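## Task

Find the yellow sponge, which sits on a shelf in one of the storage bays, and move it onto the desk. It must be the only thing you move there; every other object stays on its own shelf, table or counter. The robot must not topple or finish leaning. The sponge has to rest on the desk by itself, not held up by the robot. At the end, open the gripper and back the robot away.

## Robot and tools

Robot: a Hello Robot Stretch 3, with one arm only. It has a two-wheel drive base (0.33 m long, 0.34 m wide), a lift that slides up and down a mast, and a telescoping arm that reaches out to the robot's RIGHT side. A wrist with yaw, pitch and roll carries a two-finger gripper. The base cannot move sideways, so to bring the gripper forward or back you drive the base. Turning in place pivots about the point midway between the drive wheels, 0.05 m behind the front edge. With the arm pulled in and the wrist folded, turning sweeps a circle of radius 0.28 m. An unfolded, level wrist reaches outside that circle.

Frames: the base frame has its origin on the floor between the drive wheels, x forward, y left, z up. hand_pose is reported in this frame, at the point where the closed fingertips meet. The odometry frame is the base frame as it stood when the scene began. Heading is positive to the left and runs -3.142 to 3.142.

execute_actions: argument "actions" is a list holding either one action or nothing. An empty list just reports the state and pictures. An action may have "base", "joints", or both, plus an optional "contact_limits". Everything in one action starts together.
- "base" holds exactly one command. {"translate_m": d} is a relative drive of d metres from where the base last measured itself, forward positive, range -1 to 1. {"rotate_rad": d} is a relative turn in place of d radians, left (counter-clockwise seen from above) positive, range -3.2 to 3.2.
- "joints" is one object keyed by joint name. Every value is an absolute target, not an offset. The ranges, with the tolerance for done, are: lift_m 0 to 1.1 m ±0.004 (arm height on the mast). arm_m 0 to 0.52 m ±0.004 (extension). wrist_yaw_rad -1.345 to 4.42 ±0.02: 0 points along the arm, positive swings toward the front, 3.0 folds over the base. wrist_pitch_rad -1.57 to 0.451 ±0.05: 0 is level and negative tips the fingers down. wrist_roll_rad -2.911 to 2.911 ±0.02: at 0 the fingers are side by side and level. gripper_m -0.089 to 0.179 ±0.004, larger meaning wider. The real fingertip gap is smaller than this value, by 0.007 m when nearly shut and 0.025 m fully open, and it is zero below 0.007. head_pan_rad -3.953 to 1.73 ±0.02: 0 faces forward, positive turns left, -1.57 faces along the arm. head_tilt_rad -1.53 to 0.419 ±0.02: 0 is level and negative looks down.
- "contact_limits" accepts only arm_m, as a motor effort percentage from 1 to 100. The arm's motion halts (contact_stop) when its effort reaches that value, or its negative while retracting. Smaller values are gentler, but a value too small halts the arm immediately. The limit also caps the arm's holding force until the next action.
- "cameras" is an optional list of camera names: head_camera, nav_camera, wrist_camera or all. Null, omitted or ["all"] returns every camera, and [] returns none. Both head cameras move with head_pan_rad and head_tilt_rad; wrist_camera rides on the gripper.
Any unknown key or out-of-range number rejects the whole call, and nothing moves. A joint or base left out of an action may keep pushing toward its previous target without showing it in the status. No action runs beyond 15 s. Once a result reports a stop, any later motion, wait or finished_scene calls in that same reply are skipped.

wait: {"seconds": 0 to 10}. It sends no new command and returns the state and pictures. zoom_image: {"camera": name, "region": [x0, y0, x1, y1]}, in pixels of that camera's latest full image with the origin at the top left, at most 504 by 504. finished_scene: {"scene": 1 or 2}. It closes the scene for good and reports whether the goal was met.

Result lines: base_status and joint_status give how each motion ended. "done" for the base only means the wheels turned as commanded, even if they slipped. "off_target" means it stopped short and may still be pushing. After contact_stop, time_out or torque_fault, the old target is dropped. A lift or arm that hits contact_stop goes slack until you command it again. A slack lift can sink under load, or be pushed up when you close the fingers against a surface. on_its_own lists what you did not command, and its "held at" is a held target, not an actual position. motor_effort is a percentage, positive toward higher joint values, with the peak in brackets. It is noisy and biased; a positive wheel effort pushes the robot forward. lidar_m is 12 distances in 30-degree sectors: the 1st is straight ahead and they run counter-clockwise (4th left, 7th rear, 10th right). It scans 0.17 m above the floor, so it sees table legs but not tops. It misses glass, and the robot's own parts can hide sectors 5, 6, 9 and 10 when the lift is low. wrist_depth_mm and head_depth_mm are 7x7 grids of median depths in mm, and the head grid comes from a sideways image. base_odometry counts wheel turns only. turned_by_wheels and turned_by_imu give the turn since the last result. base_tilt, in degrees, shows the lean forward and to the right, with a fixed bias of up to about 4.

Speed: the base moves fast only when the arm is stowed: lift_m under 0.30, arm_m under 0.03, wrist_yaw_rad over 2.54. Otherwise it is limited to 0.10 m/s and 0.63 rad/s.

Gripping: to grasp, command gripper_m below the object's width. To release, command at least 0.02 more than the value where the fingers first touched it. Neither the reading nor done proves a hold, so check the cameras. If the stall guard eases off and the object slips, send a new value.

Cautions: fold or unfold the wrist only with lift_m between 0.32 and 0.95, wrist_pitch_rad at -0.4 and roll near 0. Once folded, the lift may go down to 0.25. Keep pitch at -0.5 or lower whenever yaw is below -0.4. Pushing the arm into something solid with the gripper higher than about 0.45 m can tip the robot, and a second push after a contact_stop is riskier still. Never drive while gripping or pushing on something fixed, and beware of snagging furniture, especially when reversing. If base_tilt shows a lean, reverse the last move in small steps and pull the gripper free. If it stays tipped, lower lift_m to about 0.2. Avoid drops, slams and hard shoves, and wrist torque faults, which leave the wrist limp for 10 s. The world keeps running while you think, and objects may be nudged at times. Finish with the item resting on the desk, the gripper open and the robot backed clear.

Each tool is called after ">>>" as a command line: name --argument value for each argument, lists and objects as JSON in quotes; but a table of rows of numbers goes row by row, as --pt "numbers of a row", without its own name.

## Session

>>> execute_actions --actions '[]'

Scene clock: 0.00 s.
base_odometry: x=+0.000 y=+0.000 heading=+0.000 (m, m, rad; odometry frame)
turned_by_wheels: +0.000 (rad since the last result)
turned_by_imu: +0.000 (rad since the last result)
base_tilt: forward=+0.1 right=+0.0 (deg)
lidar_m: 1.17 1.05 1.07 1.01 0.93 0.94 0.95 1.77 0.95 1.05 2.18 1.78
head_depth_mm: 1834 1844 1842 1857 1857 1882 1826 / 1614 1632 1638 1643 1653 1659 1661 / 1460 1463 1467 1477 1486 1489 1498 / 1324 1325 1335 1344 1349 1345 1353 / 1208 1212 1222 1221 1225 1228 1231 / 1116 1117 1125 1127 1135 1134 1134 / 1038 1037 1043 1046 1045 1050 1048
base_status: not commanded
joint_positions: lift_m=+0.471 arm_m=-0.001 wrist_yaw_rad=+2.916 wrist_pitch_rad=-0.517 wrist_roll_rad=-0.017 gripper_m=+0.037 head_pan_rad=-0.010 head_tilt_rad=-0.006
joint_status: not commanded
motor_effort: left_wheel=+0 right_wheel=+0 lift_m=+42 arm_m=+0 wrist_yaw_rad=+0 wrist_pitch_rad=+5 wrist_roll_rad=+1 gripper_m=+0 head_pan_rad=-1 head_tilt_rad=+2 (%)
hand_pose: x=+0.0259 y=+0.0613 z=+0.4625 quat_wxyz=(+0.256, +0.694, +0.105, +0.665) (m; base frame)
wrist_depth_mm: 669 889 - - - 878 743 / 708 - - - - 948 826 / 795 - - - - - 855 / 782 885 903 911 924 927 891 / 725 736 780 766 773 792 789 / 637 637 - 644 659 683 695 / 557 576 - 571 576 584 594
pictures: head_camera (sideways: a quarter turn clockwise sets it upright), nav_camera (sideways: a quarter turn counterclockwise sets it upright), wrist_camera
camera_calibration (this result's frames):
head_camera: T_world_to_cam=[[-0.059158, 0.0536601, -0.996805, 1.32127], [0.0587939, 0.997008, 0.0501817, -0.0675391], [0.996516, -0.0556375, -0.0621359, 0.0354209], [0, 0, 0, 1]] pos_world=[0.0468374, -0.00159185, 1.32264]
nav_camera: T_world_to_cam=[[0.0471434, 0.0266787, 0.998532, -1.26224], [0.0121139, -0.999585, 0.0261349, 0.0178443], [0.998815, 0.0108641, -0.0474471, 0.010693], [0, 0, 0, 1]] pos_world=[0.0486096, 0.0513955, 1.26042]
wrist_camera: T_world_to_cam=[[0.972325, -0.221693, 0.0737343, -0.053351], [-0.0886896, -0.642215, -0.761377, 0.421929], [0.216145, 0.733766, -0.644103, 0.417847], [0, 0, 0, 1]] pos_world=[-0.00102042, -0.0474603, 0.594317]
Images, in order (width x height): head_camera 896x504, nav_camera 672x504, wrist_camera 644x364.

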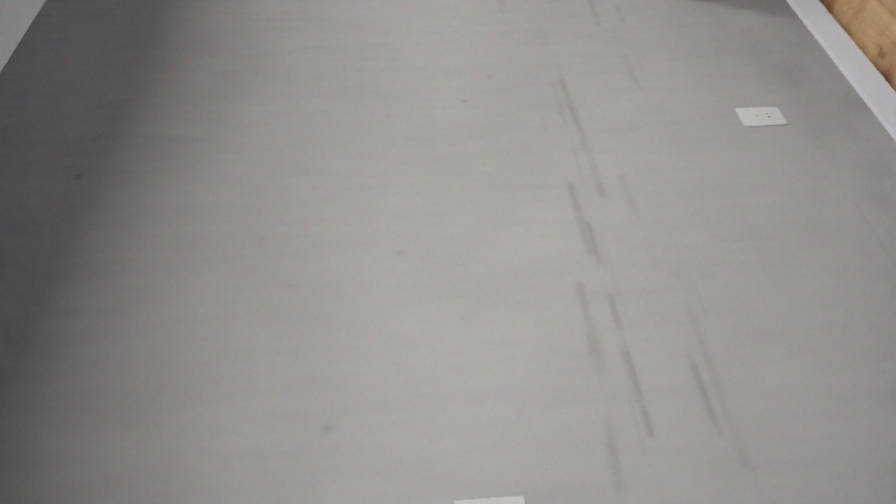

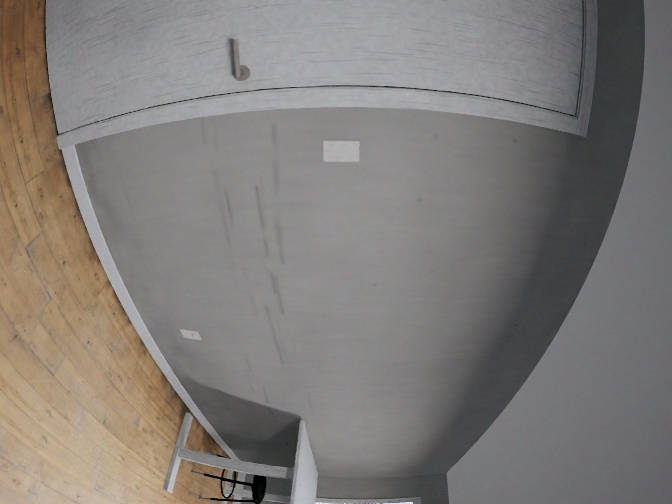

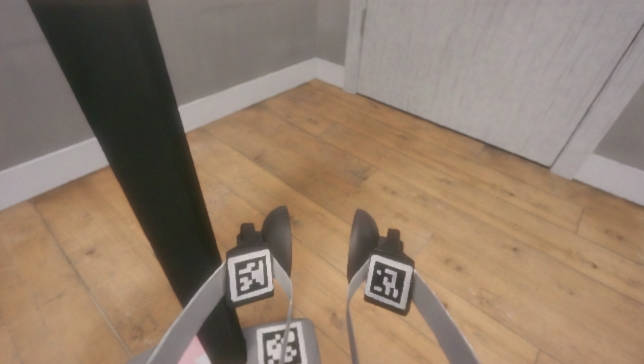

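>>> execute_actions --actions '[{"joints":{"head_pan_rad":-2.7,"head_tilt_rad":-0.5,"wrist_pitch_rad":-0.4,"wrist_yaw_rad":3.0,"lift_m":0.4}}]' --cameras '["head_camera","nav_camera"]'

Scene clock: 5.10 s.
base_odometry: x=+0.000 y=+0.000 heading=+0.000 (m, m, rad; odometry frame)
turned_by_wheels: +0.000 (rad since the last result)
turned_by_imu: +0.001 (rad since the last result)
base_tilt: forward=+0.1 right=+0.0 (deg)
lidar_m: 1.17 1.05 1.07 1.01 0.93 0.94 0.95 1.77 0.95 1.05 2.18 1.78
head_depth_mm: 765 834 921 1048 1211 1397 1238 / 1533 1626 1154 1347 1235 1400 1240 / 1500 1613 1826 1752 1825 1500 1242 / 1921 2341 2687 2444 1894 1512 1249 / 2285 2533 2780 2597 1917 1521 1255 / 2238 2465 2717 2613 1929 1529 1259 / 2199 2385 2643 2497 1919 1529 1264
base_status: not commanded
joint_positions: lift_m=+0.400 arm_m=-0.001 wrist_yaw_rad=+2.998 wrist_pitch_rad=-0.419 wrist_roll_rad=-0.017 gripper_m=+0.037 head_pan_rad=-2.693 head_tilt_rad=-0.494
joint_status: all done
motor_effort: left_wheel=+0(0) right_wheel=+0(0) lift_m=+37(35) arm_m=+0(0) wrist_yaw_rad=+2(3) wrist_pitch_rad=+7(8) wrist_roll_rad=+1(1) gripper_m=+1(0) head_pan_rad=-5(50) head_tilt_rad=-3(31) (%)
hand_pose: x=+0.0108 y=+0.0779 z=+0.4127 quat_wxyz=(+0.196, +0.694, +0.099, +0.686) (m; base frame)
wrist_depth_mm: 667 - 994 - - 876 755 / 727 - - - - 953 811 / 749 856 - - - - 864 / 792 835 911 914 942 944 880 / 715 723 - 751 765 773 790 / 597 605 - 624 645 645 646 / 526 529 - 552 533 555 562
pictures: head_camera (sideways: a quarter turn clockwise sets it upright), nav_camera (sideways: a quarter turn counterclockwise sets it upright)
camera_calibration (this result's frames):
head_camera: T_world_to_cam=[[0.491272, 0.177732, -0.85268, 1.12968], [0.373164, -0.927512, 0.0216682, -0.0323121], [-0.78702, -0.328834, -0.521984, 0.644783], [0, 0, 0, 1]] pos_world=[-0.0354665, -0.0187242, 1.30052]
nav_camera: T_world_to_cam=[[-0.446967, -0.245421, 0.860226, -1.07856], [-0.462631, 0.886462, 0.0125265, 0.0384694], [-0.765632, -0.392368, -0.509759, 0.623155], [0, 0, 0, 1]] pos_world=[0.0128231, -0.054297, 1.24498]
Images, in order (width x height): head_camera 896x504, nav_camera 672x504.

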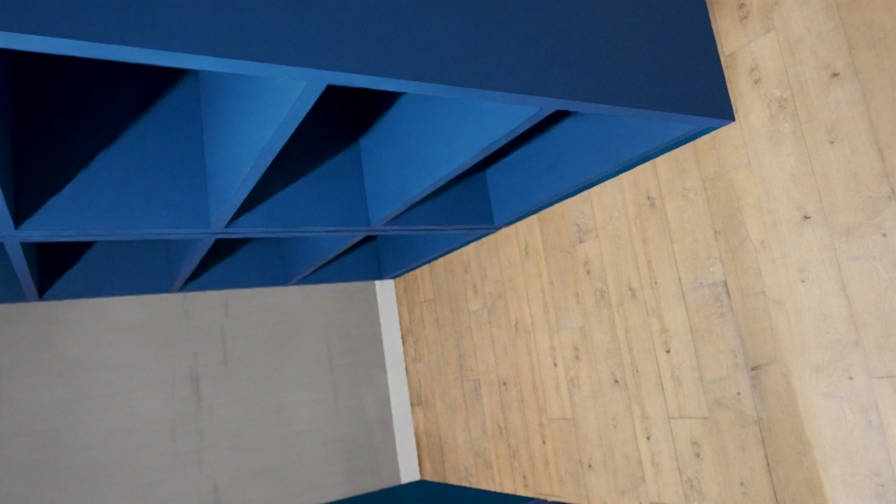

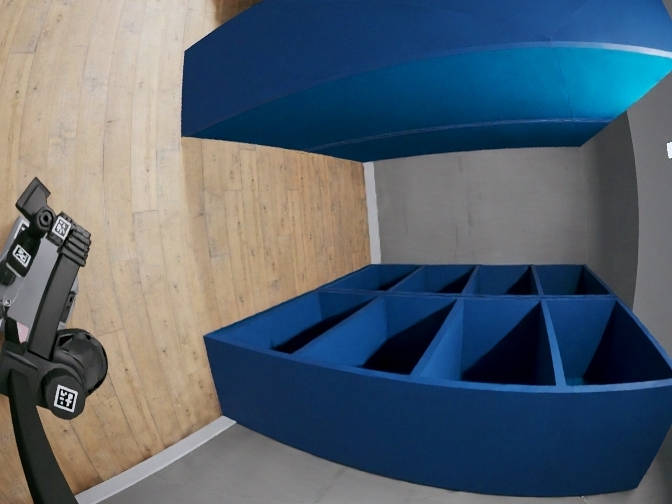

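>>> execute_actions --actions '[{"base":{"rotate_rad":-2.62},"joints":{"head_pan_rad":0,"head_tilt_rad":-0.9}}]' --cameras '["nav_camera"]'

Scene clock: 18.23 s.
base_odometry: x=+0.000 y=+0.000 heading=-2.620 (m, m, rad; odometry frame)
turned_by_wheels: -2.620 (rad since the last result)
turned_by_imu: -2.575 (rad since the last result)
base_tilt: forward=+0.1 right=-0.1 (deg)
lidar_m: 1.77 0.95 1.05 2.19 1.78 1.17 1.05 1.07 1.01 0.93 0.94 0.95
head_depth_mm: 1560 972 1139 1499 1380 1219 1094 / 1576 1370 1719 1521 1384 1225 1095 / 1585 1924 1838 1603 1392 1223 1100 / 2470 2300 1902 1611 1390 1221 1098 / 2442 2312 1899 1604 1396 1232 1099 / 2403 2327 1898 1610 1396 1234 1101 / 2301 2255 1858 1616 1396 1236 1102
base_status: done
joint_positions: lift_m=+0.400 arm_m=-0.001 wrist_yaw_rad=+2.998 wrist_pitch_rad=-0.419 wrist_roll_rad=-0.017 gripper_m=+0.037 head_pan_rad=-0.007 head_tilt_rad=-0.889
joint_status: all done
motor_effort: left_wheel=+4(10) right_wheel=-3(7) lift_m=+36(37) arm_m=-1(1) wrist_yaw_rad=+2(3) wrist_pitch_rad=+7(7) wrist_roll_rad=+1(0) gripper_m=+0(0) head_pan_rad=+3(50) head_tilt_rad=-5(30) (%)
hand_pose: x=+0.0108 y=+0.0779 z=+0.4127 quat_wxyz=(+0.196, +0.694, +0.099, +0.686) (m; base frame)
wrist_depth_mm: - - - - - 991 731 / - - - - - - 739 / - - - - - - 790 / 869 870 907 926 933 942 875 / 709 718 - 768 765 785 784 / 596 603 - 616 640 648 664 / 518 532 - 561 540 560 562
pictures: nav_camera (sideways: a quarter turn counterclockwise sets it upright)
camera_calibration (this result's frames):
nav_camera: T_world_to_cam=[[0.801212, 0.0214568, 0.597996, -0.744401], [0.0273803, -0.999625, -0.000817216, 0.0528554], [0.597754, 0.0170281, -0.801499, 0.99431], [0, 0, 0, 1]] pos_world=[0.00062328, 0.0518768, 1.24213]
Images, in order (width x height): nav_camera 672x504.

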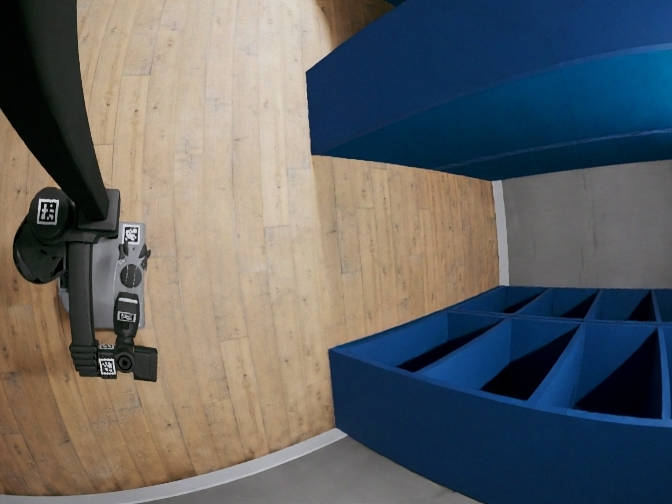

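>>> execute_actions --actions '[{"base":{"translate_m":1.0},"joints":{"lift_m":0.26,"head_pan_rad":-1.0,"head_tilt_rad":-0.5}}]' --cameras '["nav_camera"]'

Scene clock: 28.07 s.
base_odometry: x=-0.867 y=-0.498 heading=-2.620 (m, m, rad; odometry frame)
turned_by_wheels: +0.000 (rad since the last result)
turned_by_imu: +0.008 (rad since the last result)
base_tilt: forward=+0.0 right=+0.0 (deg)
lidar_m: 1.69 0.97 0.63 0.58 0.59 2.23 2.05 1.31 0.36 0.36 0.80 0.79
head_depth_mm: 615 670 728 576 433 821 721 / 639 701 757 579 436 847 724 / 667 736 791 584 439 873 726 / 696 770 826 588 471 877 731 / 730 811 860 591 495 881 768 / 767 856 901 595 1002 884 1093 / 807 879 895 600 1021 889 1137
base_status: done
joint_positions: lift_m=+0.260 arm_m=-0.001 wrist_yaw_rad=+2.999 wrist_pitch_rad=-0.418 wrist_roll_rad=-0.017 gripper_m=+0.037 head_pan_rad=-0.993 head_tilt_rad=-0.507
joint_status: all done
motor_effort: left_wheel=+3(17) right_wheel=-3(6) lift_m=+36(38) arm_m=+0(0) wrist_yaw_rad=+1(3) wrist_pitch_rad=+7(7) wrist_roll_rad=+1(1) gripper_m=+1(0) head_pan_rad=-4(52) head_tilt_rad=+4(28) (%)
hand_pose: x=+0.0106 y=+0.0780 z=+0.2728 quat_wxyz=(+0.195, +0.694, +0.099, +0.686) (m; base frame)
wrist_depth_mm: - - 539 576 621 662 728 / - - 606 630 696 727 792 / 821 822 656 704 772 821 903 / 646 647 681 675 681 703 733 / 528 521 - 556 571 566 577 / 460 - - - 465 479 490 / - - - - 406 411 412
pictures: nav_camera (sideways: a quarter turn counterclockwise sets it upright)
camera_calibration (this result's frames):
nav_camera: T_world_to_cam=[[0.307069, -0.42112, 0.853444, -1.07432], [-0.819463, -0.573004, 0.0121017, 0.0411993], [0.483931, -0.703082, -0.521044, 0.630215], [0, 0, 0, 1]] pos_world=[0.0586699, 0.0142842, 1.24474]
Images, in order (width x height): nav_camera 672x504.

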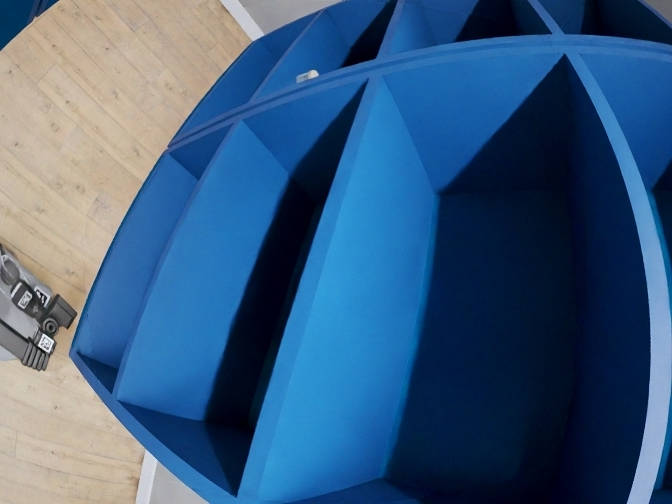

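>>> execute_actions --actions '[{"base":{"rotate_rad":0.2}}]' --cameras '[]'

>>> execute_actions --actions '[{"base":{"translate_m":0.5}}]' --cameras '["nav_camera"]'

Scene clock: 34.50 s.
base_odometry: x=-0.867 y=-0.498 heading=-2.420 (m, m, rad; odometry frame)
turned_by_wheels: +0.200 (rad since the last result)
turned_by_imu: +0.197 (rad since the last result)
base_tilt: forward=+0.0 right=-0.1 (deg)
lidar_m: 1.70 0.77 0.60 0.58 2.74 2.11 2.05 1.06 0.36 0.70 0.83 0.79
head_depth_mm: 649 705 752 575 433 840 722 / 691 755 807 579 443 871 723 / 737 809 843 583 473 871 727 / 790 873 884 588 990 876 786 / 838 918 889 591 1063 883 1143 / 778 831 847 625 1038 940 1194 / 700 749 790 700 933 1059 1230
base_status: done
joint_positions: lift_m=+0.260 arm_m=-0.001 wrist_yaw_rad=+2.999 wrist_pitch_rad=-0.418 wrist_roll_rad=-0.017 gripper_m=+0.037 head_pan_rad=-0.993 head_tilt_rad=-0.507
joint_status: not commanded
motor_effort: left_wheel=-3(13) right_wheel=+3(8) lift_m=+36(37) arm_m=+0(0) wrist_yaw_rad=+1(0) wrist_pitch_rad=+7(7) wrist_roll_rad=+1(1) gripper_m=+1(1) head_pan_rad=-4(4) head_tilt_rad=+4(4) (%)
hand_pose: x=+0.0106 y=+0.0780 z=+0.2728 quat_wxyz=(+0.195, +0.694, +0.099, +0.686) (m; base frame)
wrist_depth_mm: - - 561 558 568 579 585 / - - 624 609 622 638 648 / 807 851 656 688 704 701 713 / 643 636 664 678 716 717 723 / 527 539 - 546 563 567 584 / 457 - - - 471 472 482 / - - - - 399 410 421
pictures: none
No camera images: the call's "cameras" was empty. Leave "cameras" out to get every camera's image.

Scene clock: 37.73 s.
base_odometry: x=-1.242 y=-0.829 heading=-2.420 (m, m, rad; odometry frame)
turned_by_wheels: +0.000 (rad since the last result)
turned_by_imu: +0.004 (rad since the last result)
base_tilt: forward=+0.0 right=+0.0 (deg)
lidar_m: 1.20 0.72 0.56 0.54 0.58 0.84 2.55 0.73 0.84 0.64 0.43 1.21
head_depth_mm: 441 516 621 576 450 865 723 / 359 406 468 528 487 820 725 / 329 361 407 458 524 626 734 / 362 397 444 504 585 717 858 / 897 1000 891 621 1102 905 1175 / 972 1096 902 695 1112 1302 1223 / 1059 1190 913 1311 1118 1412 1254
base_status: done
joint_positions: lift_m=+0.260 arm_m=-0.001 wrist_yaw_rad=+2.999 wrist_pitch_rad=-0.418 wrist_roll_rad=-0.017 gripper_m=+0.037 head_pan_rad=-0.993 head_tilt_rad=-0.507
joint_status: not commanded
motor_effort: left_wheel=-4(11) right_wheel=+3(10) lift_m=+37(37) arm_m=+0(0) wrist_yaw_rad=+1(0) wrist_pitch_rad=+7(7) wrist_roll_rad=+1(1) gripper_m=+1(1) head_pan_rad=-4(3) head_tilt_rad=+3(4) (%)
hand_pose: x=+0.0106 y=+0.0780 z=+0.2728 quat_wxyz=(+0.195, +0.694, +0.099, +0.686) (m; base frame)
wrist_depth_mm: 507 - 523 531 540 538 543 / 557 - 571 568 597 589 602 / 610 626 619 654 651 649 675 / 643 663 668 664 678 712 718 / 529 540 - 554 573 562 584 / 457 - - - 468 476 481 / - - - - 404 406 408
pictures: nav_camera (sideways: a quarter turn counterclockwise sets it upright)
camera_calibration (this result's frames):
nav_camera: T_world_to_cam=[[0.306988, -0.421062, 0.853502, -1.07439], [-0.819503, -0.572947, 0.0121053, 0.0411949], [0.483914, -0.703164, -0.520949, 0.630093], [0, 0, 0, 1]] pos_world=[0.0586743, 0.0142753, 1.24474]
Images, in order (width x height): nav_camera 672x504.

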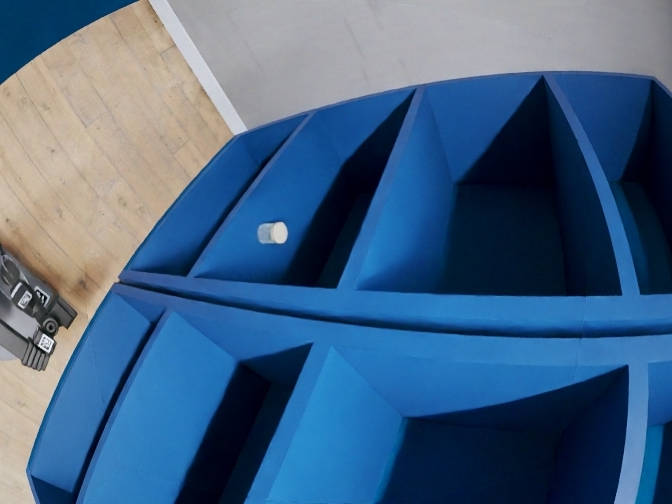

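>>> execute_actions --actions '[{"base":{"translate_m":-0.5}}]' --cameras '[]'

>>> execute_actions --actions '[{"base":{"rotate_rad":-0.2}}]' --cameras '[]'

>>> execute_actions --actions '[{"base":{"translate_m":-0.9}}]' --cameras '[]'

>>> execute_actions --actions '[{"base":{"rotate_rad":1.67}}]' --cameras '[]'

>>> execute_actions --actions '[{"base":{"translate_m":1.0},"joints":{"head_pan_rad":-1.7,"head_tilt_rad":-0.6}}]' --cameras '["nav_camera","head_camera"]'

Scene clock: 51.60 s.
base_odometry: x=-0.867 y=-0.499 heading=-2.420 (m, m, rad; odometry frame)
turned_by_wheels: +0.000 (rad since the last result)
turned_by_imu: -0.002 (rad since the last result)
base_tilt: forward=+0.0 right=+0.0 (deg)
lidar_m: 1.71 0.77 0.60 0.58 2.74 2.11 2.05 1.06 0.36 0.69 0.84 0.79
head_depth_mm: 652 706 752 576 434 841 722 / 690 754 807 578 442 871 723 / 737 808 845 584 473 872 728 / 790 871 882 588 995 876 787 / 838 916 893 591 1067 882 1146 / 776 836 849 626 1034 936 1195 / 701 747 790 701 932 1061 1224
base_status: done
joint_positions: lift_m=+0.260 arm_m=-0.001 wrist_yaw_rad=+2.999 wrist_pitch_rad=-0.418 wrist_roll_rad=-0.017 gripper_m=+0.037 head_pan_rad=-0.993 head_tilt_rad=-0.507
joint_status: not commanded
motor_effort: left_wheel=-3(17) right_wheel=+3(6) lift_m=+37(37) arm_m=+0(0) wrist_yaw_rad=+1(1) wrist_pitch_rad=+7(7) wrist_roll_rad=+1(1) gripper_m=+0(0) head_pan_rad=-4(4) head_tilt_rad=+3(3) (%)
hand_pose: x=+0.0106 y=+0.0780 z=+0.2728 quat_wxyz=(+0.195, +0.694, +0.099, +0.686) (m; base frame)
wrist_depth_mm: - - 557 565 565 570 583 / - - 622 630 620 630 641 / 813 852 661 688 691 693 726 / 643 645 665 692 674 724 721 / 526 533 - 543 581 571 568 / 459 - - - 477 473 478 / - - - - 399 406 410
pictures: none
No camera images: the call's "cameras" was empty. Leave "cameras" out to get every camera's image.

Scene clock: 52.63 s.
base_odometry: x=-0.867 y=-0.499 heading=-2.620 (m, m, rad; odometry frame)
turned_by_wheels: -0.200 (rad since the last result)
turned_by_imu: -0.196 (rad since the last result)
base_tilt: forward=+0.0 right=-0.1 (deg)
lidar_m: 1.69 0.97 0.63 0.58 0.59 2.24 2.05 1.31 0.36 0.36 0.80 0.79
head_depth_mm: 616 671 727 576 434 818 720 / 639 701 757 580 435 846 723 / 666 734 790 583 439 873 727 / 698 769 824 587 473 878 732 / 729 811 859 592 495 879 769 / 765 855 902 595 1001 882 1096 / 802 878 893 599 1018 887 1138
base_status: done
joint_positions: lift_m=+0.260 arm_m=-0.001 wrist_yaw_rad=+2.999 wrist_pitch_rad=-0.418 wrist_roll_rad=-0.017 gripper_m=+0.037 head_pan_rad=-0.993 head_tilt_rad=-0.507
joint_status: not commanded
motor_effort: left_wheel=+4(14) right_wheel=-3(9) lift_m=+36(37) arm_m=+0(0) wrist_yaw_rad=+0(1) wrist_pitch_rad=+7(7) wrist_roll_rad=+1(1) gripper_m=+0(0) head_pan_rad=-5(4) head_tilt_rad=+4(4) (%)
hand_pose: x=+0.0106 y=+0.0780 z=+0.2728 quat_wxyz=(+0.195, +0.694, +0.099, +0.686) (m; base frame)
wrist_depth_mm: - - 550 571 612 667 726 / - - 599 633 675 746 818 / 817 839 677 703 752 846 881 / 657 654 664 679 688 701 729 / 523 526 - 550 565 563 580 / 452 - - - 472 473 484 / - - - - 405 405 411
pictures: none
No camera images: the call's "cameras" was empty. Leave "cameras" out to get every camera's image.

Scene clock: 57.33 s.
base_odometry: x=-0.087 y=-0.050 heading=-2.620 (m, m, rad; odometry frame)
turned_by_wheels: +0.000 (rad since the last result)
turned_by_imu: -0.005 (rad since the last result)
base_tilt: forward=+0.0 right=+0.0 (deg)
lidar_m: 1.67 0.87 0.92 1.98 1.94 1.27 1.15 1.17 0.99 0.92 0.93 0.86
head_depth_mm: 720 787 865 962 1083 1238 1231 / 749 822 909 1015 1149 1326 1229 / 780 860 955 1076 1227 1391 1238 / 815 903 1009 1139 1318 1456 1239 / 854 949 1065 1216 1419 1500 1251 / 895 1000 1108 1213 1331 1401 1248 / 883 929 985 1040 1106 1176 1223
base_status: done
joint_positions: lift_m=+0.260 arm_m=-0.001 wrist_yaw_rad=+2.999 wrist_pitch_rad=-0.418 wrist_roll_rad=-0.017 gripper_m=+0.037 head_pan_rad=-0.993 head_tilt_rad=-0.507
joint_status: not commanded
motor_effort: left_wheel=+4(11) right_wheel=-3(9) lift_m=+37(36) arm_m=-1(1) wrist_yaw_rad=+1(2) wrist_pitch_rad=+7(7) wrist_roll_rad=+1(1) gripper_m=+1(0) head_pan_rad=-5(4) head_tilt_rad=+4(4) (%)
hand_pose: x=+0.0106 y=+0.0780 z=+0.2728 quat_wxyz=(+0.195, +0.694, +0.099, +0.686) (m; base frame)
wrist_depth_mm: - - - - - 849 647 / - - - - - 878 697 / 839 820 878 856 938 862 782 / 638 653 672 682 690 700 738 / 525 524 - 548 577 573 582 / 460 - - - 464 476 473 / - - - - 405 409 415
pictures: none
No camera images: the call's "cameras" was empty. Leave "cameras" out to get every camera's image.

Scene clock: 59.63 s.
base_odometry: x=-0.087 y=-0.050 heading=-0.950 (m, m, rad; odometry frame)
turned_by_wheels: +1.670 (rad since the last result)
turned_by_imu: +1.638 (rad since the last result)
base_tilt: forward=+0.0 right=+0.0 (deg)
lidar_m: 3.44 1.74 1.23 1.15 1.19 0.96 0.92 0.94 0.86 1.67 0.87 1.00
head_depth_mm: 1635 1984 2464 2445 1846 1474 1228 / 1188 1363 1608 1940 1855 1486 1229 / 933 1042 1178 1351 1573 1489 1239 / 770 839 927 1030 1184 1370 1242 / 712 795 895 1023 1194 1398 1247 / 757 850 967 1120 1333 1460 1250 / 812 914 1049 2232 1847 1506 1258
base_status: done
joint_positions: lift_m=+0.260 arm_m=-0.001 wrist_yaw_rad=+2.999 wrist_pitch_rad=-0.418 wrist_roll_rad=-0.017 gripper_m=+0.037 head_pan_rad=-0.993 head_tilt_rad=-0.507
joint_status: not commanded
motor_effort: left_wheel=-3(13) right_wheel=+3(12) lift_m=+37(37) arm_m=+0(1) wrist_yaw_rad=+0(0) wrist_pitch_rad=+7(7) wrist_roll_rad=+1(1) gripper_m=+1(0) head_pan_rad=-4(5) head_tilt_rad=+4(4) (%)
hand_pose: x=+0.0106 y=+0.0780 z=+0.2728 quat_wxyz=(+0.195, +0.694, +0.099, +0.686) (m; base frame)
wrist_depth_mm: 939 - - - - - - / - - - - - - - / 826 843 874 889 901 976 958 / 638 638 672 679 712 714 721 / 527 527 - 547 565 573 578 / 454 - - - 474 477 483 / - - - - 399 408 410
pictures: none
No camera images: the call's "cameras" was empty. Leave "cameras" out to get every camera's image.

Scene clock: 64.57 s.
base_odometry: x=+0.495 y=-0.864 heading=-0.950 (m, m, rad; odometry frame)
turned_by_wheels: +0.000 (rad since the last result)
turned_by_imu: +0.007 (rad since the last result)
base_tilt: forward=+0.0 right=+0.0 (deg)
lidar_m: 2.44 1.46 1.27 1.21 1.25 1.64 1.91 1.61 0.73 0.70 1.24 1.10
head_depth_mm: 600 675 771 897 1074 1322 1179 / 588 660 751 874 1042 1289 1185 / 577 646 733 848 1008 1241 1188 / 568 634 718 833 1001 1264 1192 / 1279 1393 1691 2031 1717 1415 1191 / 2149 2363 2612 2223 1729 1417 1201 / 2086 2321 2623 2242 1740 1419 1200
base_status: done
joint_positions: lift_m=+0.260 arm_m=-0.001 wrist_yaw_rad=+2.999 wrist_pitch_rad=-0.418 wrist_roll_rad=-0.017 gripper_m=+0.037 head_pan_rad=-1.693 head_tilt_rad=-0.592
joint_status: all done
motor_effort: left_wheel=-4(10) right_wheel=+3(11) lift_m=+36(37) arm_m=-1(1) wrist_yaw_rad=+0(1) wrist_pitch_rad=+7(7) wrist_roll_rad=+1(1) gripper_m=-1(0) head_pan_rad=-4(43) head_tilt_rad=-4(15) (%)
hand_pose: x=+0.0106 y=+0.0780 z=+0.2728 quat_wxyz=(+0.195, +0.694, +0.099, +0.686) (m; base frame)
wrist_depth_mm: - - - - - - - / - - - - - - - / 824 840 868 878 915 962 979 / 627 656 675 691 692 708 739 / 520 528 - 550 563 568 579 / 459 - - - 467 471 482 / - - - - 401 407 415
pictures: head_camera (sideways: a quarter turn clockwise sets it upright), nav_camera (sideways: a quarter turn counterclockwise sets it upright)
camera_calibration (this result's frames):
head_camera: T_world_to_cam=[[0.125863, 0.590226, -0.797365, 1.05979], [0.981851, -0.189058, 0.0150397, -0.0273932], [-0.141872, -0.784787, -0.603309, 0.746652], [0, 0, 0, 1]] pos_world=[-0.000564437, -0.0447334, 1.29592]
nav_camera: T_world_to_cam=[[-0.0450639, -0.590316, 0.805914, -1.0102], [-0.996012, 0.0887293, 0.00929886, 0.0459264], [-0.0769974, -0.802281, -0.59196, 0.7259], [0, 0, 0, 1]] pos_world=[0.0561123, -0.0180343, 1.24341]
Images, in order (width x height): head_camera 896x504, nav_camera 672x504.

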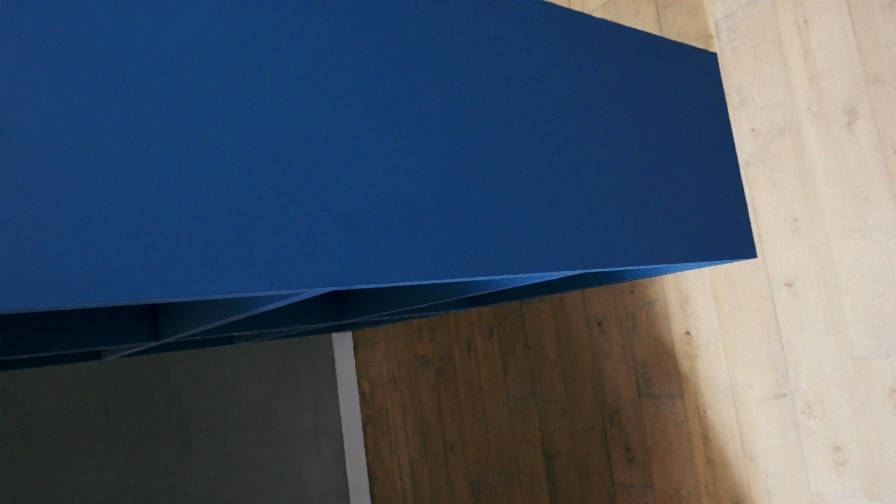

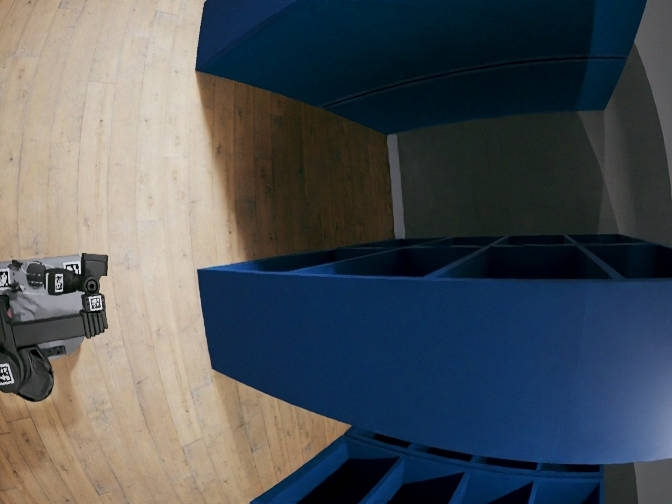

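>>> execute_actions --actions '[{"base":{"translate_m":0.5}}]' --cameras '[]'

>>> execute_actions --actions '[{"base":{"rotate_rad":-1.62},"joints":{"head_pan_rad":-0.5,"head_tilt_rad":-0.7}}]' --cameras '["nav_camera"]'

Scene clock: 74.07 s.
base_odometry: x=+0.786 y=-1.270 heading=-0.950 (m, m, rad; odometry frame)
turned_by_wheels: +0.000 (rad since the last result)
turned_by_imu: +0.004 (rad since the last result)
base_tilt: forward=+0.0 right=+0.0 (deg)
lidar_m: 1.94 1.64 1.07 1.22 1.26 1.69 2.42 1.00 0.89 1.49 0.77 0.94
head_depth_mm: 1396 1344 1692 1373 1593 1358 1177 / 1399 1558 1676 1948 1650 1400 1178 / 2154 2423 2617 2100 1711 1396 1188 / 2202 2453 2731 2196 1720 1408 1187 / 2144 2403 2684 2197 1710 1412 1193 / 2102 2380 2652 2221 1726 1414 1201 / 2062 2165 1851 1622 1443 1292 1195
base_status: done
joint_positions: lift_m=+0.260 arm_m=-0.001 wrist_yaw_rad=+2.999 wrist_pitch_rad=-0.418 wrist_roll_rad=-0.017 gripper_m=+0.037 head_pan_rad=-1.693 head_tilt_rad=-0.592
joint_status: not commanded
motor_effort: left_wheel=-4(11) right_wheel=+3(10) lift_m=+37(37) arm_m=-1(0) wrist_yaw_rad=+1(1) wrist_pitch_rad=+7(7) wrist_roll_rad=+1(1) gripper_m=+1(0) head_pan_rad=-5(4) head_tilt_rad=-3(3) (%)
hand_pose: x=+0.0106 y=+0.0780 z=+0.2728 quat_wxyz=(+0.195, +0.694, +0.099, +0.686) (m; base frame)
wrist_depth_mm: - - - - - - - / - - - - - - - / 830 831 893 902 925 919 982 / 650 653 652 673 706 716 723 / 525 528 - 548 575 574 591 / 449 - - - 472 472 490 / - - - - 406 405 414
pictures: none
No camera images: the call's "cameras" was empty. Leave "cameras" out to get every camera's image.

Scene clock: 76.33 s.
base_odometry: x=+0.786 y=-1.270 heading=-2.570 (m, m, rad; odometry frame)
turned_by_wheels: -1.620 (rad since the last result)
turned_by_imu: -1.588 (rad since the last result)
base_tilt: forward=+0.1 right=+0.0 (deg)
lidar_m: 1.80 0.76 0.91 1.94 1.36 1.07 1.22 1.25 1.62 2.42 1.04 0.89
head_depth_mm: 857 1007 1229 1787 1556 1319 1140 / 784 910 1083 1340 1527 1317 1144 / 752 861 1007 1181 1453 1330 1146 / 1394 1725 1459 1758 1530 1337 1147 / 1416 1688 1607 1880 1578 1327 1151 / 1368 1585 1887 1959 1595 1333 1153 / 1654 2248 2510 1967 1592 1339 1156
base_status: done
joint_positions: lift_m=+0.260 arm_m=-0.001 wrist_yaw_rad=+2.999 wrist_pitch_rad=-0.418 wrist_roll_rad=-0.017 gripper_m=+0.037 head_pan_rad=-0.507 head_tilt_rad=-0.692
joint_status: all done
motor_effort: left_wheel=+4(17) right_wheel=-3(10) lift_m=+37(36) arm_m=+0(1) wrist_yaw_rad=+2(1) wrist_pitch_rad=+7(7) wrist_roll_rad=+1(1) gripper_m=+0(0) head_pan_rad=+3(49) head_tilt_rad=-4(17) (%)
hand_pose: x=+0.0106 y=+0.0779 z=+0.2728 quat_wxyz=(+0.195, +0.694, +0.099, +0.686) (m; base frame)
wrist_depth_mm: - - - - - - 635 / - - - - - 893 628 / 747 820 881 884 915 830 644 / 643 657 671 676 701 690 648 / 525 518 - 554 573 578 570 / 460 - - - 477 478 475 / - - - - 401 408 412
pictures: nav_camera (sideways: a quarter turn counterclockwise sets it upright)
camera_calibration (this result's frames):
nav_camera: T_world_to_cam=[[0.597367, -0.300844, 0.743401, -0.932631], [-0.455697, -0.890115, 0.00596211, 0.0469755], [0.659919, -0.342327, -0.66882, 0.821386], [0, 0, 0, 1]] pos_world=[0.0364821, 0.0424193, 1.2424]
Images, in order (width x height): nav_camera 672x504.

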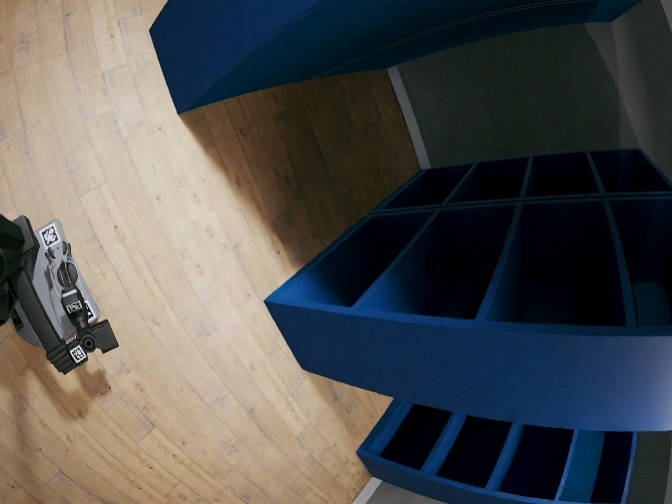

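>>> execute_actions --actions '[{"base":{"translate_m":1.0}}]' --cameras '[]'

>>> execute_actions --actions '[{"base":{"translate_m":0.3},"joints":{"head_pan_rad":-1.2,"head_tilt_rad":-0.55}}]' --cameras '["nav_camera"]'

Scene clock: 88.07 s.
base_odometry: x=-0.055 y=-1.811 heading=-2.570 (m, m, rad; odometry frame)
turned_by_wheels: +0.000 (rad since the last result)
turned_by_imu: +0.008 (rad since the last result)
base_tilt: forward=+0.0 right=+0.0 (deg)
lidar_m: 1.55 0.62 0.43 0.41 0.42 1.95 2.22 2.27 0.58 0.88 0.85 0.76
head_depth_mm: 685 754 649 1084 908 1214 1095 / 630 714 868 1039 995 1244 1138 / 650 731 840 995 1225 1298 1142 / 1332 992 1464 1654 1517 1325 1146 / 1354 1600 1526 1831 1578 1331 1147 / 1297 1504 1695 1881 1582 1333 1153 / 1288 1460 1636 1816 1586 1340 1156
base_status: done
joint_positions: lift_m=+0.260 arm_m=-0.001 wrist_yaw_rad=+2.999 wrist_pitch_rad=-0.418 wrist_roll_rad=-0.017 gripper_m=+0.037 head_pan_rad=-0.507 head_tilt_rad=-0.692
joint_status: not commanded
motor_effort: left_wheel=+3(16) right_wheel=-2(7) lift_m=+37(37) arm_m=-1(1) wrist_yaw_rad=+1(1) wrist_pitch_rad=+7(7) wrist_roll_rad=+1(1) gripper_m=+0(1) head_pan_rad=+3(3) head_tilt_rad=-4(4) (%)
hand_pose: x=+0.0106 y=+0.0779 z=+0.2728 quat_wxyz=(+0.195, +0.694, +0.099, +0.686) (m; base frame)
wrist_depth_mm: 357 - 393 409 430 455 479 / 387 - 429 451 480 505 541 / 421 439 472 485 528 565 604 / 586 483 521 558 594 642 692 / 521 521 - 542 573 574 571 / 461 - - - 469 474 477 / - - - - 401 412 407
pictures: none
No camera images: the call's "cameras" was empty. Leave "cameras" out to get every camera's image.

Scene clock: 90.83 s.
base_odometry: x=-0.308 y=-1.974 heading=-2.570 (m, m, rad; odometry frame)
turned_by_wheels: +0.000 (rad since the last result)
turned_by_imu: +0.003 (rad since the last result)
base_tilt: forward=+0.0 right=+0.0 (deg)
lidar_m: 1.25 0.65 0.45 0.43 0.44 0.57 2.52 0.76 0.78 0.94 0.55 1.27
head_depth_mm: 737 812 752 554 1028 836 1103 / 756 837 759 581 1031 839 1132 / 778 862 763 587 1035 864 1135 / 726 795 745 619 976 893 1137 / 542 580 621 616 751 873 1108 / 440 480 545 630 768 943 1183 / 441 496 584 1217 1058 1297 1204
base_status: done
joint_positions: lift_m=+0.260 arm_m=-0.001 wrist_yaw_rad=+2.999 wrist_pitch_rad=-0.418 wrist_roll_rad=-0.017 gripper_m=+0.037 head_pan_rad=-1.193 head_tilt_rad=-0.557
joint_status: all done
motor_effort: left_wheel=+3(17) right_wheel=-2(5) lift_m=+37(37) arm_m=-1(1) wrist_yaw_rad=+2(1) wrist_pitch_rad=+7(7) wrist_roll_rad=+1(1) gripper_m=+0(1) head_pan_rad=-4(45) head_tilt_rad=+4(17) (%)
hand_pose: x=+0.0106 y=+0.0779 z=+0.2728 quat_wxyz=(+0.195, +0.694, +0.099, +0.686) (m; base frame)
wrist_depth_mm: 374 - 405 434 449 474 496 / 404 - 448 465 498 527 559 / 437 467 492 509 560 591 635 / 491 508 555 599 626 643 683 / 516 531 - 554 568 556 569 / 459 - - - 463 466 484 / - - - - 401 416 413
pictures: nav_camera (sideways: a quarter turn counterclockwise sets it upright)
camera_calibration (this result's frames):
nav_camera: T_world_to_cam=[[0.232678, -0.512513, 0.826554, -1.0388], [-0.916761, -0.399299, 0.010482, 0.0439021], [0.32467, -0.760192, -0.562759, 0.685461], [0, 0, 0, 1]] pos_world=[0.0594049, 0.00621286, 1.24392]
Images, in order (width x height): nav_camera 672x504.

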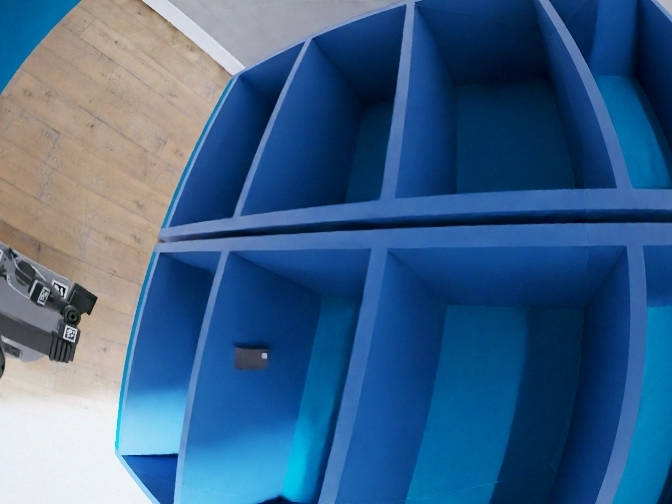

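Next bay.

>>> execute_actions --actions '[{"base":{"translate_m":-1.0}}]' --cameras '[]'

>>> execute_actions --actions '[{"base":{"translate_m":-0.3}}]' --cameras '[]'

>>> execute_actions --actions '[{"base":{"rotate_rad":1.6}}]' --cameras '[]'

>>> execute_actions --actions '[{"base":{"translate_m":1.0}}]' --cameras '[]'

>>> execute_actions --actions '[{"base":{"translate_m":0.2}}]' --cameras '[]'

>>> execute_actions --actions '[{"base":{"rotate_rad":-1.6},"joints":{"head_pan_rad":-0.5,"head_tilt_rad":-0.7}}]' --cameras '["nav_camera"]'

Scene clock: 102.87 s.
base_odometry: x=+0.533 y=-1.432 heading=-2.570 (m, m, rad; odometry frame)
turned_by_wheels: +0.000 (rad since the last result)
turned_by_imu: -0.005 (rad since the last result)
base_tilt: forward=+0.0 right=+0.0 (deg)
lidar_m: 1.88 0.55 0.53 1.96 2.32 1.31 1.52 1.55 2.00 2.01 0.67 1.34
head_depth_mm: 1941 2144 2399 2279 1754 1429 1196 / 1987 2191 2473 2281 1753 1431 1202 / 1921 2124 2419 2292 1770 1432 1206 / 2102 2335 2620 2302 1712 1441 1209 / 832 893 954 1030 1114 1219 1190 / 664 698 736 782 885 1261 1214 / 550 583 647 1260 1059 1366 1225
base_status: done
joint_positions: lift_m=+0.260 arm_m=-0.001 wrist_yaw_rad=+2.999 wrist_pitch_rad=-0.418 wrist_roll_rad=-0.017 gripper_m=+0.037 head_pan_rad=-1.193 head_tilt_rad=-0.556
joint_status: not commanded
motor_effort: left_wheel=+4(9) right_wheel=-2(9) lift_m=+36(37) arm_m=-1(1) wrist_yaw_rad=+2(1) wrist_pitch_rad=+7(7) wrist_roll_rad=+1(1) gripper_m=+1(1) head_pan_rad=-4(4) head_tilt_rad=+4(3) (%)
hand_pose: x=+0.0106 y=+0.0779 z=+0.2728 quat_wxyz=(+0.195, +0.694, +0.099, +0.686) (m; base frame)
wrist_depth_mm: - - - - 760 489 444 / - - - - 767 495 487 / 818 804 868 878 828 536 555 / 624 648 669 684 689 591 649 / 530 534 - 547 568 565 580 / 464 - - - 476 473 487 / - - - - 403 409 418
pictures: none
No camera images: the call's "cameras" was empty. Leave "cameras" out to get every camera's image.

Scene clock: 105.63 s.
base_odometry: x=+0.786 y=-1.270 heading=-2.570 (m, m, rad; odometry frame)
turned_by_wheels: +0.000 (rad since the last result)
turned_by_imu: -0.001 (rad since the last result)
base_tilt: forward=+0.1 right=+0.0 (deg)
lidar_m: 1.80 0.77 0.91 1.93 1.36 1.07 1.22 1.25 1.63 2.42 1.04 0.89
head_depth_mm: 1953 2155 2418 2267 1745 1421 1199 / 1996 2223 2492 2275 1754 1425 1199 / 2066 2297 2583 2288 1768 1433 1208 / 2039 2243 2500 2319 1771 1443 1211 / 2129 2403 2641 2324 1783 1441 1218 / 2226 2488 2776 2239 1524 1444 1218 / 2248 1067 1105 1157 1215 1299 1222
base_status: done
joint_positions: lift_m=+0.260 arm_m=-0.001 wrist_yaw_rad=+2.999 wrist_pitch_rad=-0.418 wrist_roll_rad=-0.017 gripper_m=+0.037 head_pan_rad=-1.193 head_tilt_rad=-0.556
joint_status: not commanded
motor_effort: left_wheel=+4(11) right_wheel=-3(11) lift_m=+37(37) arm_m=+0(1) wrist_yaw_rad=+2(1) wrist_pitch_rad=+7(7) wrist_roll_rad=+1(1) gripper_m=-1(0) head_pan_rad=-3(4) head_tilt_rad=+3(3) (%)
hand_pose: x=+0.0106 y=+0.0779 z=+0.2728 quat_wxyz=(+0.195, +0.694, +0.099, +0.686) (m; base frame)
wrist_depth_mm: - - - - - - 644 / - - - - - 866 646 / 747 844 880 893 917 843 652 / 638 650 661 688 697 713 666 / 527 537 - 546 578 580 575 / 450 - - - 480 471 480 / - - - - 401 407 409
pictures: none
No camera images: the call's "cameras" was empty. Leave "cameras" out to get every camera's image.

Scene clock: 107.90 s.
base_odometry: x=+0.786 y=-1.270 heading=-0.970 (m, m, rad; odometry frame)
turned_by_wheels: +1.600 (rad since the last result)
turned_by_imu: +1.570 (rad since the last result)
base_tilt: forward=+0.1 right=+0.0 (deg)
lidar_m: 1.94 1.76 1.07 1.22 1.25 1.66 2.42 1.02 0.89 1.62 0.77 0.93
head_depth_mm: 2072 2269 2536 2265 1742 1418 1202 / 2081 2338 2630 2285 1759 1435 1207 / 1367 1559 1820 2033 1770 1429 1202 / 929 1017 1122 1256 1419 1400 1213 / 705 753 808 905 1040 1234 1217 / 611 681 777 899 1071 1318 1212 / 629 707 808 945 1132 1378 1221
base_status: done
joint_positions: lift_m=+0.260 arm_m=-0.001 wrist_yaw_rad=+2.999 wrist_pitch_rad=-0.418 wrist_roll_rad=-0.017 gripper_m=+0.037 head_pan_rad=-1.193 head_tilt_rad=-0.556
joint_status: not commanded
motor_effort: left_wheel=-4(13) right_wheel=+3(11) lift_m=+37(36) arm_m=-1(1) wrist_yaw_rad=+2(2) wrist_pitch_rad=+7(7) wrist_roll_rad=+1(1) gripper_m=+1(0) head_pan_rad=-4(4) head_tilt_rad=+3(3) (%)
hand_pose: x=+0.0106 y=+0.0779 z=+0.2728 quat_wxyz=(+0.195, +0.694, +0.099, +0.686) (m; base frame)
wrist_depth_mm: - - - - - - - / - - - - - - - / 826 839 846 902 919 925 979 / 639 647 674 682 685 724 727 / 522 526 - 550 581 566 586 / 451 - - - 474 478 488 / - - - - 401 410 412
pictures: none
No camera images: the call's "cameras" was empty. Leave "cameras" out to get every camera's image.

Scene clock: 112.83 s.
base_odometry: x=+1.351 y=-2.095 heading=-0.970 (m, m, rad; odometry frame)
turned_by_wheels: +0.000 (rad since the last result)
turned_by_imu: +0.007 (rad since the last result)
base_tilt: forward=+0.1 right=+0.0 (deg)
lidar_m: 0.93 1.28 0.73 0.81 0.84 1.73 3.03 1.70 0.67 0.68 2.01 1.00
head_depth_mm: 2034 2255 2486 2253 1753 1410 1180 / 2098 2309 2581 2285 1757 1431 1204 / 2155 2394 2690 2285 1772 1430 1207 / 2224 2475 2781 2319 1769 1439 1214 / 2290 2592 2876 2316 1778 1444 1214 / 2287 2469 2619 2343 1792 1449 1211 / 1954 2065 2149 2162 1800 1454 1222
base_status: done
joint_positions: lift_m=+0.260 arm_m=-0.001 wrist_yaw_rad=+2.999 wrist_pitch_rad=-0.418 wrist_roll_rad=-0.017 gripper_m=+0.037 head_pan_rad=-1.193 head_tilt_rad=-0.556
joint_status: not commanded
motor_effort: left_wheel=-4(10) right_wheel=+3(9) lift_m=+37(37) arm_m=-1(1) wrist_yaw_rad=+0(1) wrist_pitch_rad=+7(7) wrist_roll_rad=+1(1) gripper_m=+1(0) head_pan_rad=-4(4) head_tilt_rad=+3(3) (%)
hand_pose: x=+0.0106 y=+0.0779 z=+0.2728 quat_wxyz=(+0.195, +0.694, +0.099, +0.686) (m; base frame)
wrist_depth_mm: - - - - - - - / - - - - - - - / 811 840 881 904 911 945 949 / 637 615 665 681 679 700 716 / 526 526 - 550 571 565 585 / 455 - - - 468 475 479 / - - - - 401 404 416
pictures: none
No camera images: the call's "cameras" was empty. Leave "cameras" out to get every camera's image.

Scene clock: 115.23 s.
base_odometry: x=+1.464 y=-2.260 heading=-0.970 (m, m, rad; odometry frame)
turned_by_wheels: +0.000 (rad since the last result)
turned_by_imu: +0.002 (rad since the last result)
base_tilt: forward=+0.0 right=+0.0 (deg)
lidar_m: 0.73 1.19 0.95 0.65 1.31 1.75 3.23 0.93 0.75 1.57 1.72 0.78
head_depth_mm: 2017 2231 2494 2268 1751 1416 1197 / 2070 2336 2589 2287 1764 1429 1204 / 2141 2395 2687 2302 1762 1433 1208 / 2206 2472 2785 2313 1779 1433 1210 / 2289 2515 2754 2327 1780 1439 1220 / 1977 2099 2211 2228 1795 1449 1216 / 1660 1738 1820 1911 1798 1460 1219
base_status: done
joint_positions: lift_m=+0.260 arm_m=-0.001 wrist_yaw_rad=+2.999 wrist_pitch_rad=-0.418 wrist_roll_rad=-0.017 gripper_m=+0.037 head_pan_rad=-1.193 head_tilt_rad=-0.556
joint_status: not commanded
motor_effort: left_wheel=-4(11) right_wheel=+3(12) lift_m=+37(36) arm_m=-1(1) wrist_yaw_rad=+2(2) wrist_pitch_rad=+7(7) wrist_roll_rad=+1(1) gripper_m=+1(0) head_pan_rad=-3(4) head_tilt_rad=+3(4) (%)
hand_pose: x=+0.0106 y=+0.0779 z=+0.2728 quat_wxyz=(+0.195, +0.694, +0.099, +0.686) (m; base frame)
wrist_depth_mm: - - - - - - - / - - - - - - - / 835 771 880 897 910 945 948 / 604 661 675 673 701 717 723 / 531 533 - 548 561 560 576 / 452 - - - 463 478 475 / - - - - 398 406 410
pictures: none
No camera images: the call's "cameras" was empty. Leave "cameras" out to get every camera's image.

Scene clock: 117.50 s.
base_odometry: x=+1.464 y=-2.260 heading=-2.570 (m, m, rad; odometry frame)
turned_by_wheels: -1.600 (rad since the last result)
turned_by_imu: -1.569 (rad since the last result)
base_tilt: forward=+0.1 right=+0.0 (deg)
lidar_m: 1.56 1.75 0.79 0.73 1.18 0.95 0.65 0.92 1.71 3.25 0.96 0.75
head_depth_mm: 777 915 2191 1915 1566 1319 1142 / 716 829 987 1215 1491 1317 1138 / 663 760 889 1073 1346 1320 1144 / 619 706 825 1002 1287 1326 1143 / 1291 932 1466 1670 1535 1332 1150 / 1301 1503 1549 1832 1577 1341 1152 / 1246 1439 2204 1956 1591 1338 1157
base_status: done
joint_positions: lift_m=+0.260 arm_m=-0.001 wrist_yaw_rad=+2.999 wrist_pitch_rad=-0.418 wrist_roll_rad=-0.017 gripper_m=+0.037 head_pan_rad=-0.507 head_tilt_rad=-0.691
joint_status: all done
motor_effort: left_wheel=+4(18) right_wheel=-3(9) lift_m=+36(37) arm_m=-1(1) wrist_yaw_rad=+1(0) wrist_pitch_rad=+7(7) wrist_roll_rad=+1(1) gripper_m=+0(0) head_pan_rad=+4(44) head_tilt_rad=-4(16) (%)
hand_pose: x=+0.0106 y=+0.0779 z=+0.2728 quat_wxyz=(+0.195, +0.694, +0.099, +0.686) (m; base frame)
wrist_depth_mm: 924 - 693 704 - - - / - - 775 793 - - - / 785 812 824 844 902 928 976 / 644 658 665 677 696 689 725 / 514 539 - 550 571 572 581 / 458 - - - 474 483 482 / - - - - 399 409 413
pictures: nav_camera (sideways: a quarter turn counterclockwise sets it upright)
camera_calibration (this result's frames):
nav_camera: T_world_to_cam=[[0.597387, -0.300746, 0.743425, -0.932663], [-0.455569, -0.89018, 0.00596335, 0.0469731], [0.659989, -0.342244, -0.668793, 0.821351], [0, 0, 0, 1]] pos_world=[0.036478, 0.0424226, 1.2424]
Images, in order (width x height): nav_camera 672x504.

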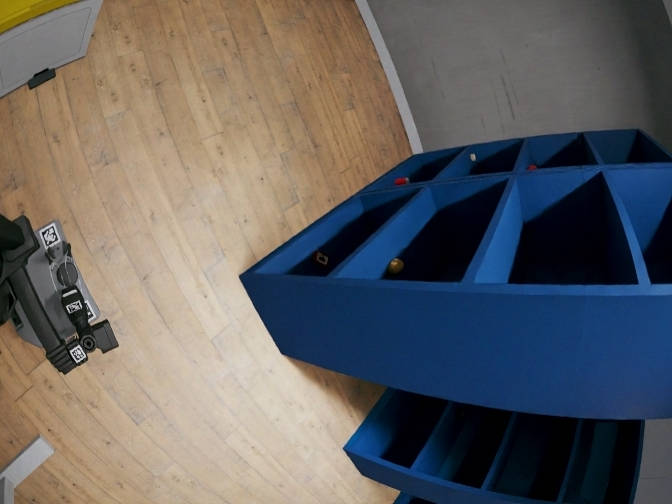

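>>> execute_actions --actions '[{"base":{"translate_m":1.0},"joints":{"head_pan_rad":-1.0,"head_tilt_rad":-0.6}}]' --cameras '["nav_camera"]'

Scene clock: 126.27 s.
base_odometry: x=+0.623 y=-2.801 heading=-2.570 (m, m, rad; odometry frame)
turned_by_wheels: +0.000 (rad since the last result)
turned_by_imu: +0.008 (rad since the last result)
base_tilt: forward=+0.0 right=+0.0 (deg)
lidar_m: 1.49 1.54 1.29 1.22 1.04 1.09 1.86 1.86 0.48 0.80 0.76 0.61
head_depth_mm: 635 702 673 493 419 809 686 / 665 739 675 495 901 813 721 / 699 784 681 498 928 814 1040 / 735 829 687 501 993 818 1094 / 730 800 691 523 993 841 1139 / 634 686 692 551 893 891 1142 / 558 598 630 654 779 1099 1193
base_status: done
joint_positions: lift_m=+0.260 arm_m=-0.001 wrist_yaw_rad=+2.999 wrist_pitch_rad=-0.418 wrist_roll_rad=-0.017 gripper_m=+0.037 head_pan_rad=-0.993 head_tilt_rad=-0.606
joint_status: all done
motor_effort: left_wheel=+3(17) right_wheel=-3(6) lift_m=+37(37) arm_m=-1(1) wrist_yaw_rad=+1(0) wrist_pitch_rad=+7(7) wrist_roll_rad=+1(1) gripper_m=+0(0) head_pan_rad=-4(36) head_tilt_rad=+3(14) (%)
hand_pose: x=+0.0106 y=+0.0779 z=+0.2728 quat_wxyz=(+0.195, +0.694, +0.099, +0.686) (m; base frame)
wrist_depth_mm: 942 - - - - - - / - - - - - - - / 824 846 879 891 909 936 996 / 648 648 660 669 691 705 731 / 522 544 - 550 583 569 580 / 454 - - - 469 473 489 / - - - - 405 406 410
pictures: nav_camera (sideways: a quarter turn counterclockwise sets it upright)
camera_calibration (this result's frames):
nav_camera: T_world_to_cam=[[0.351599, -0.489511, 0.797971, -1.00226], [-0.818954, -0.573791, 0.0088556, 0.0454236], [0.453533, -0.656615, -0.602631, 0.736547], [0, 0, 0, 1]] pos_world=[0.0555459, 0.0190726, 1.24324]
Images, in order (width x height): nav_camera 672x504.

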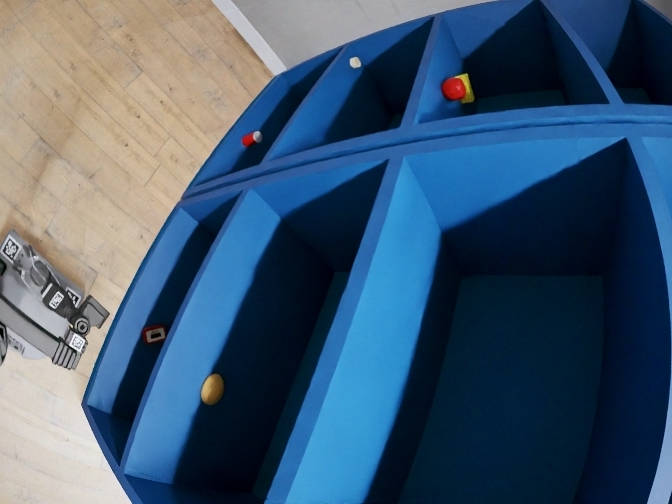

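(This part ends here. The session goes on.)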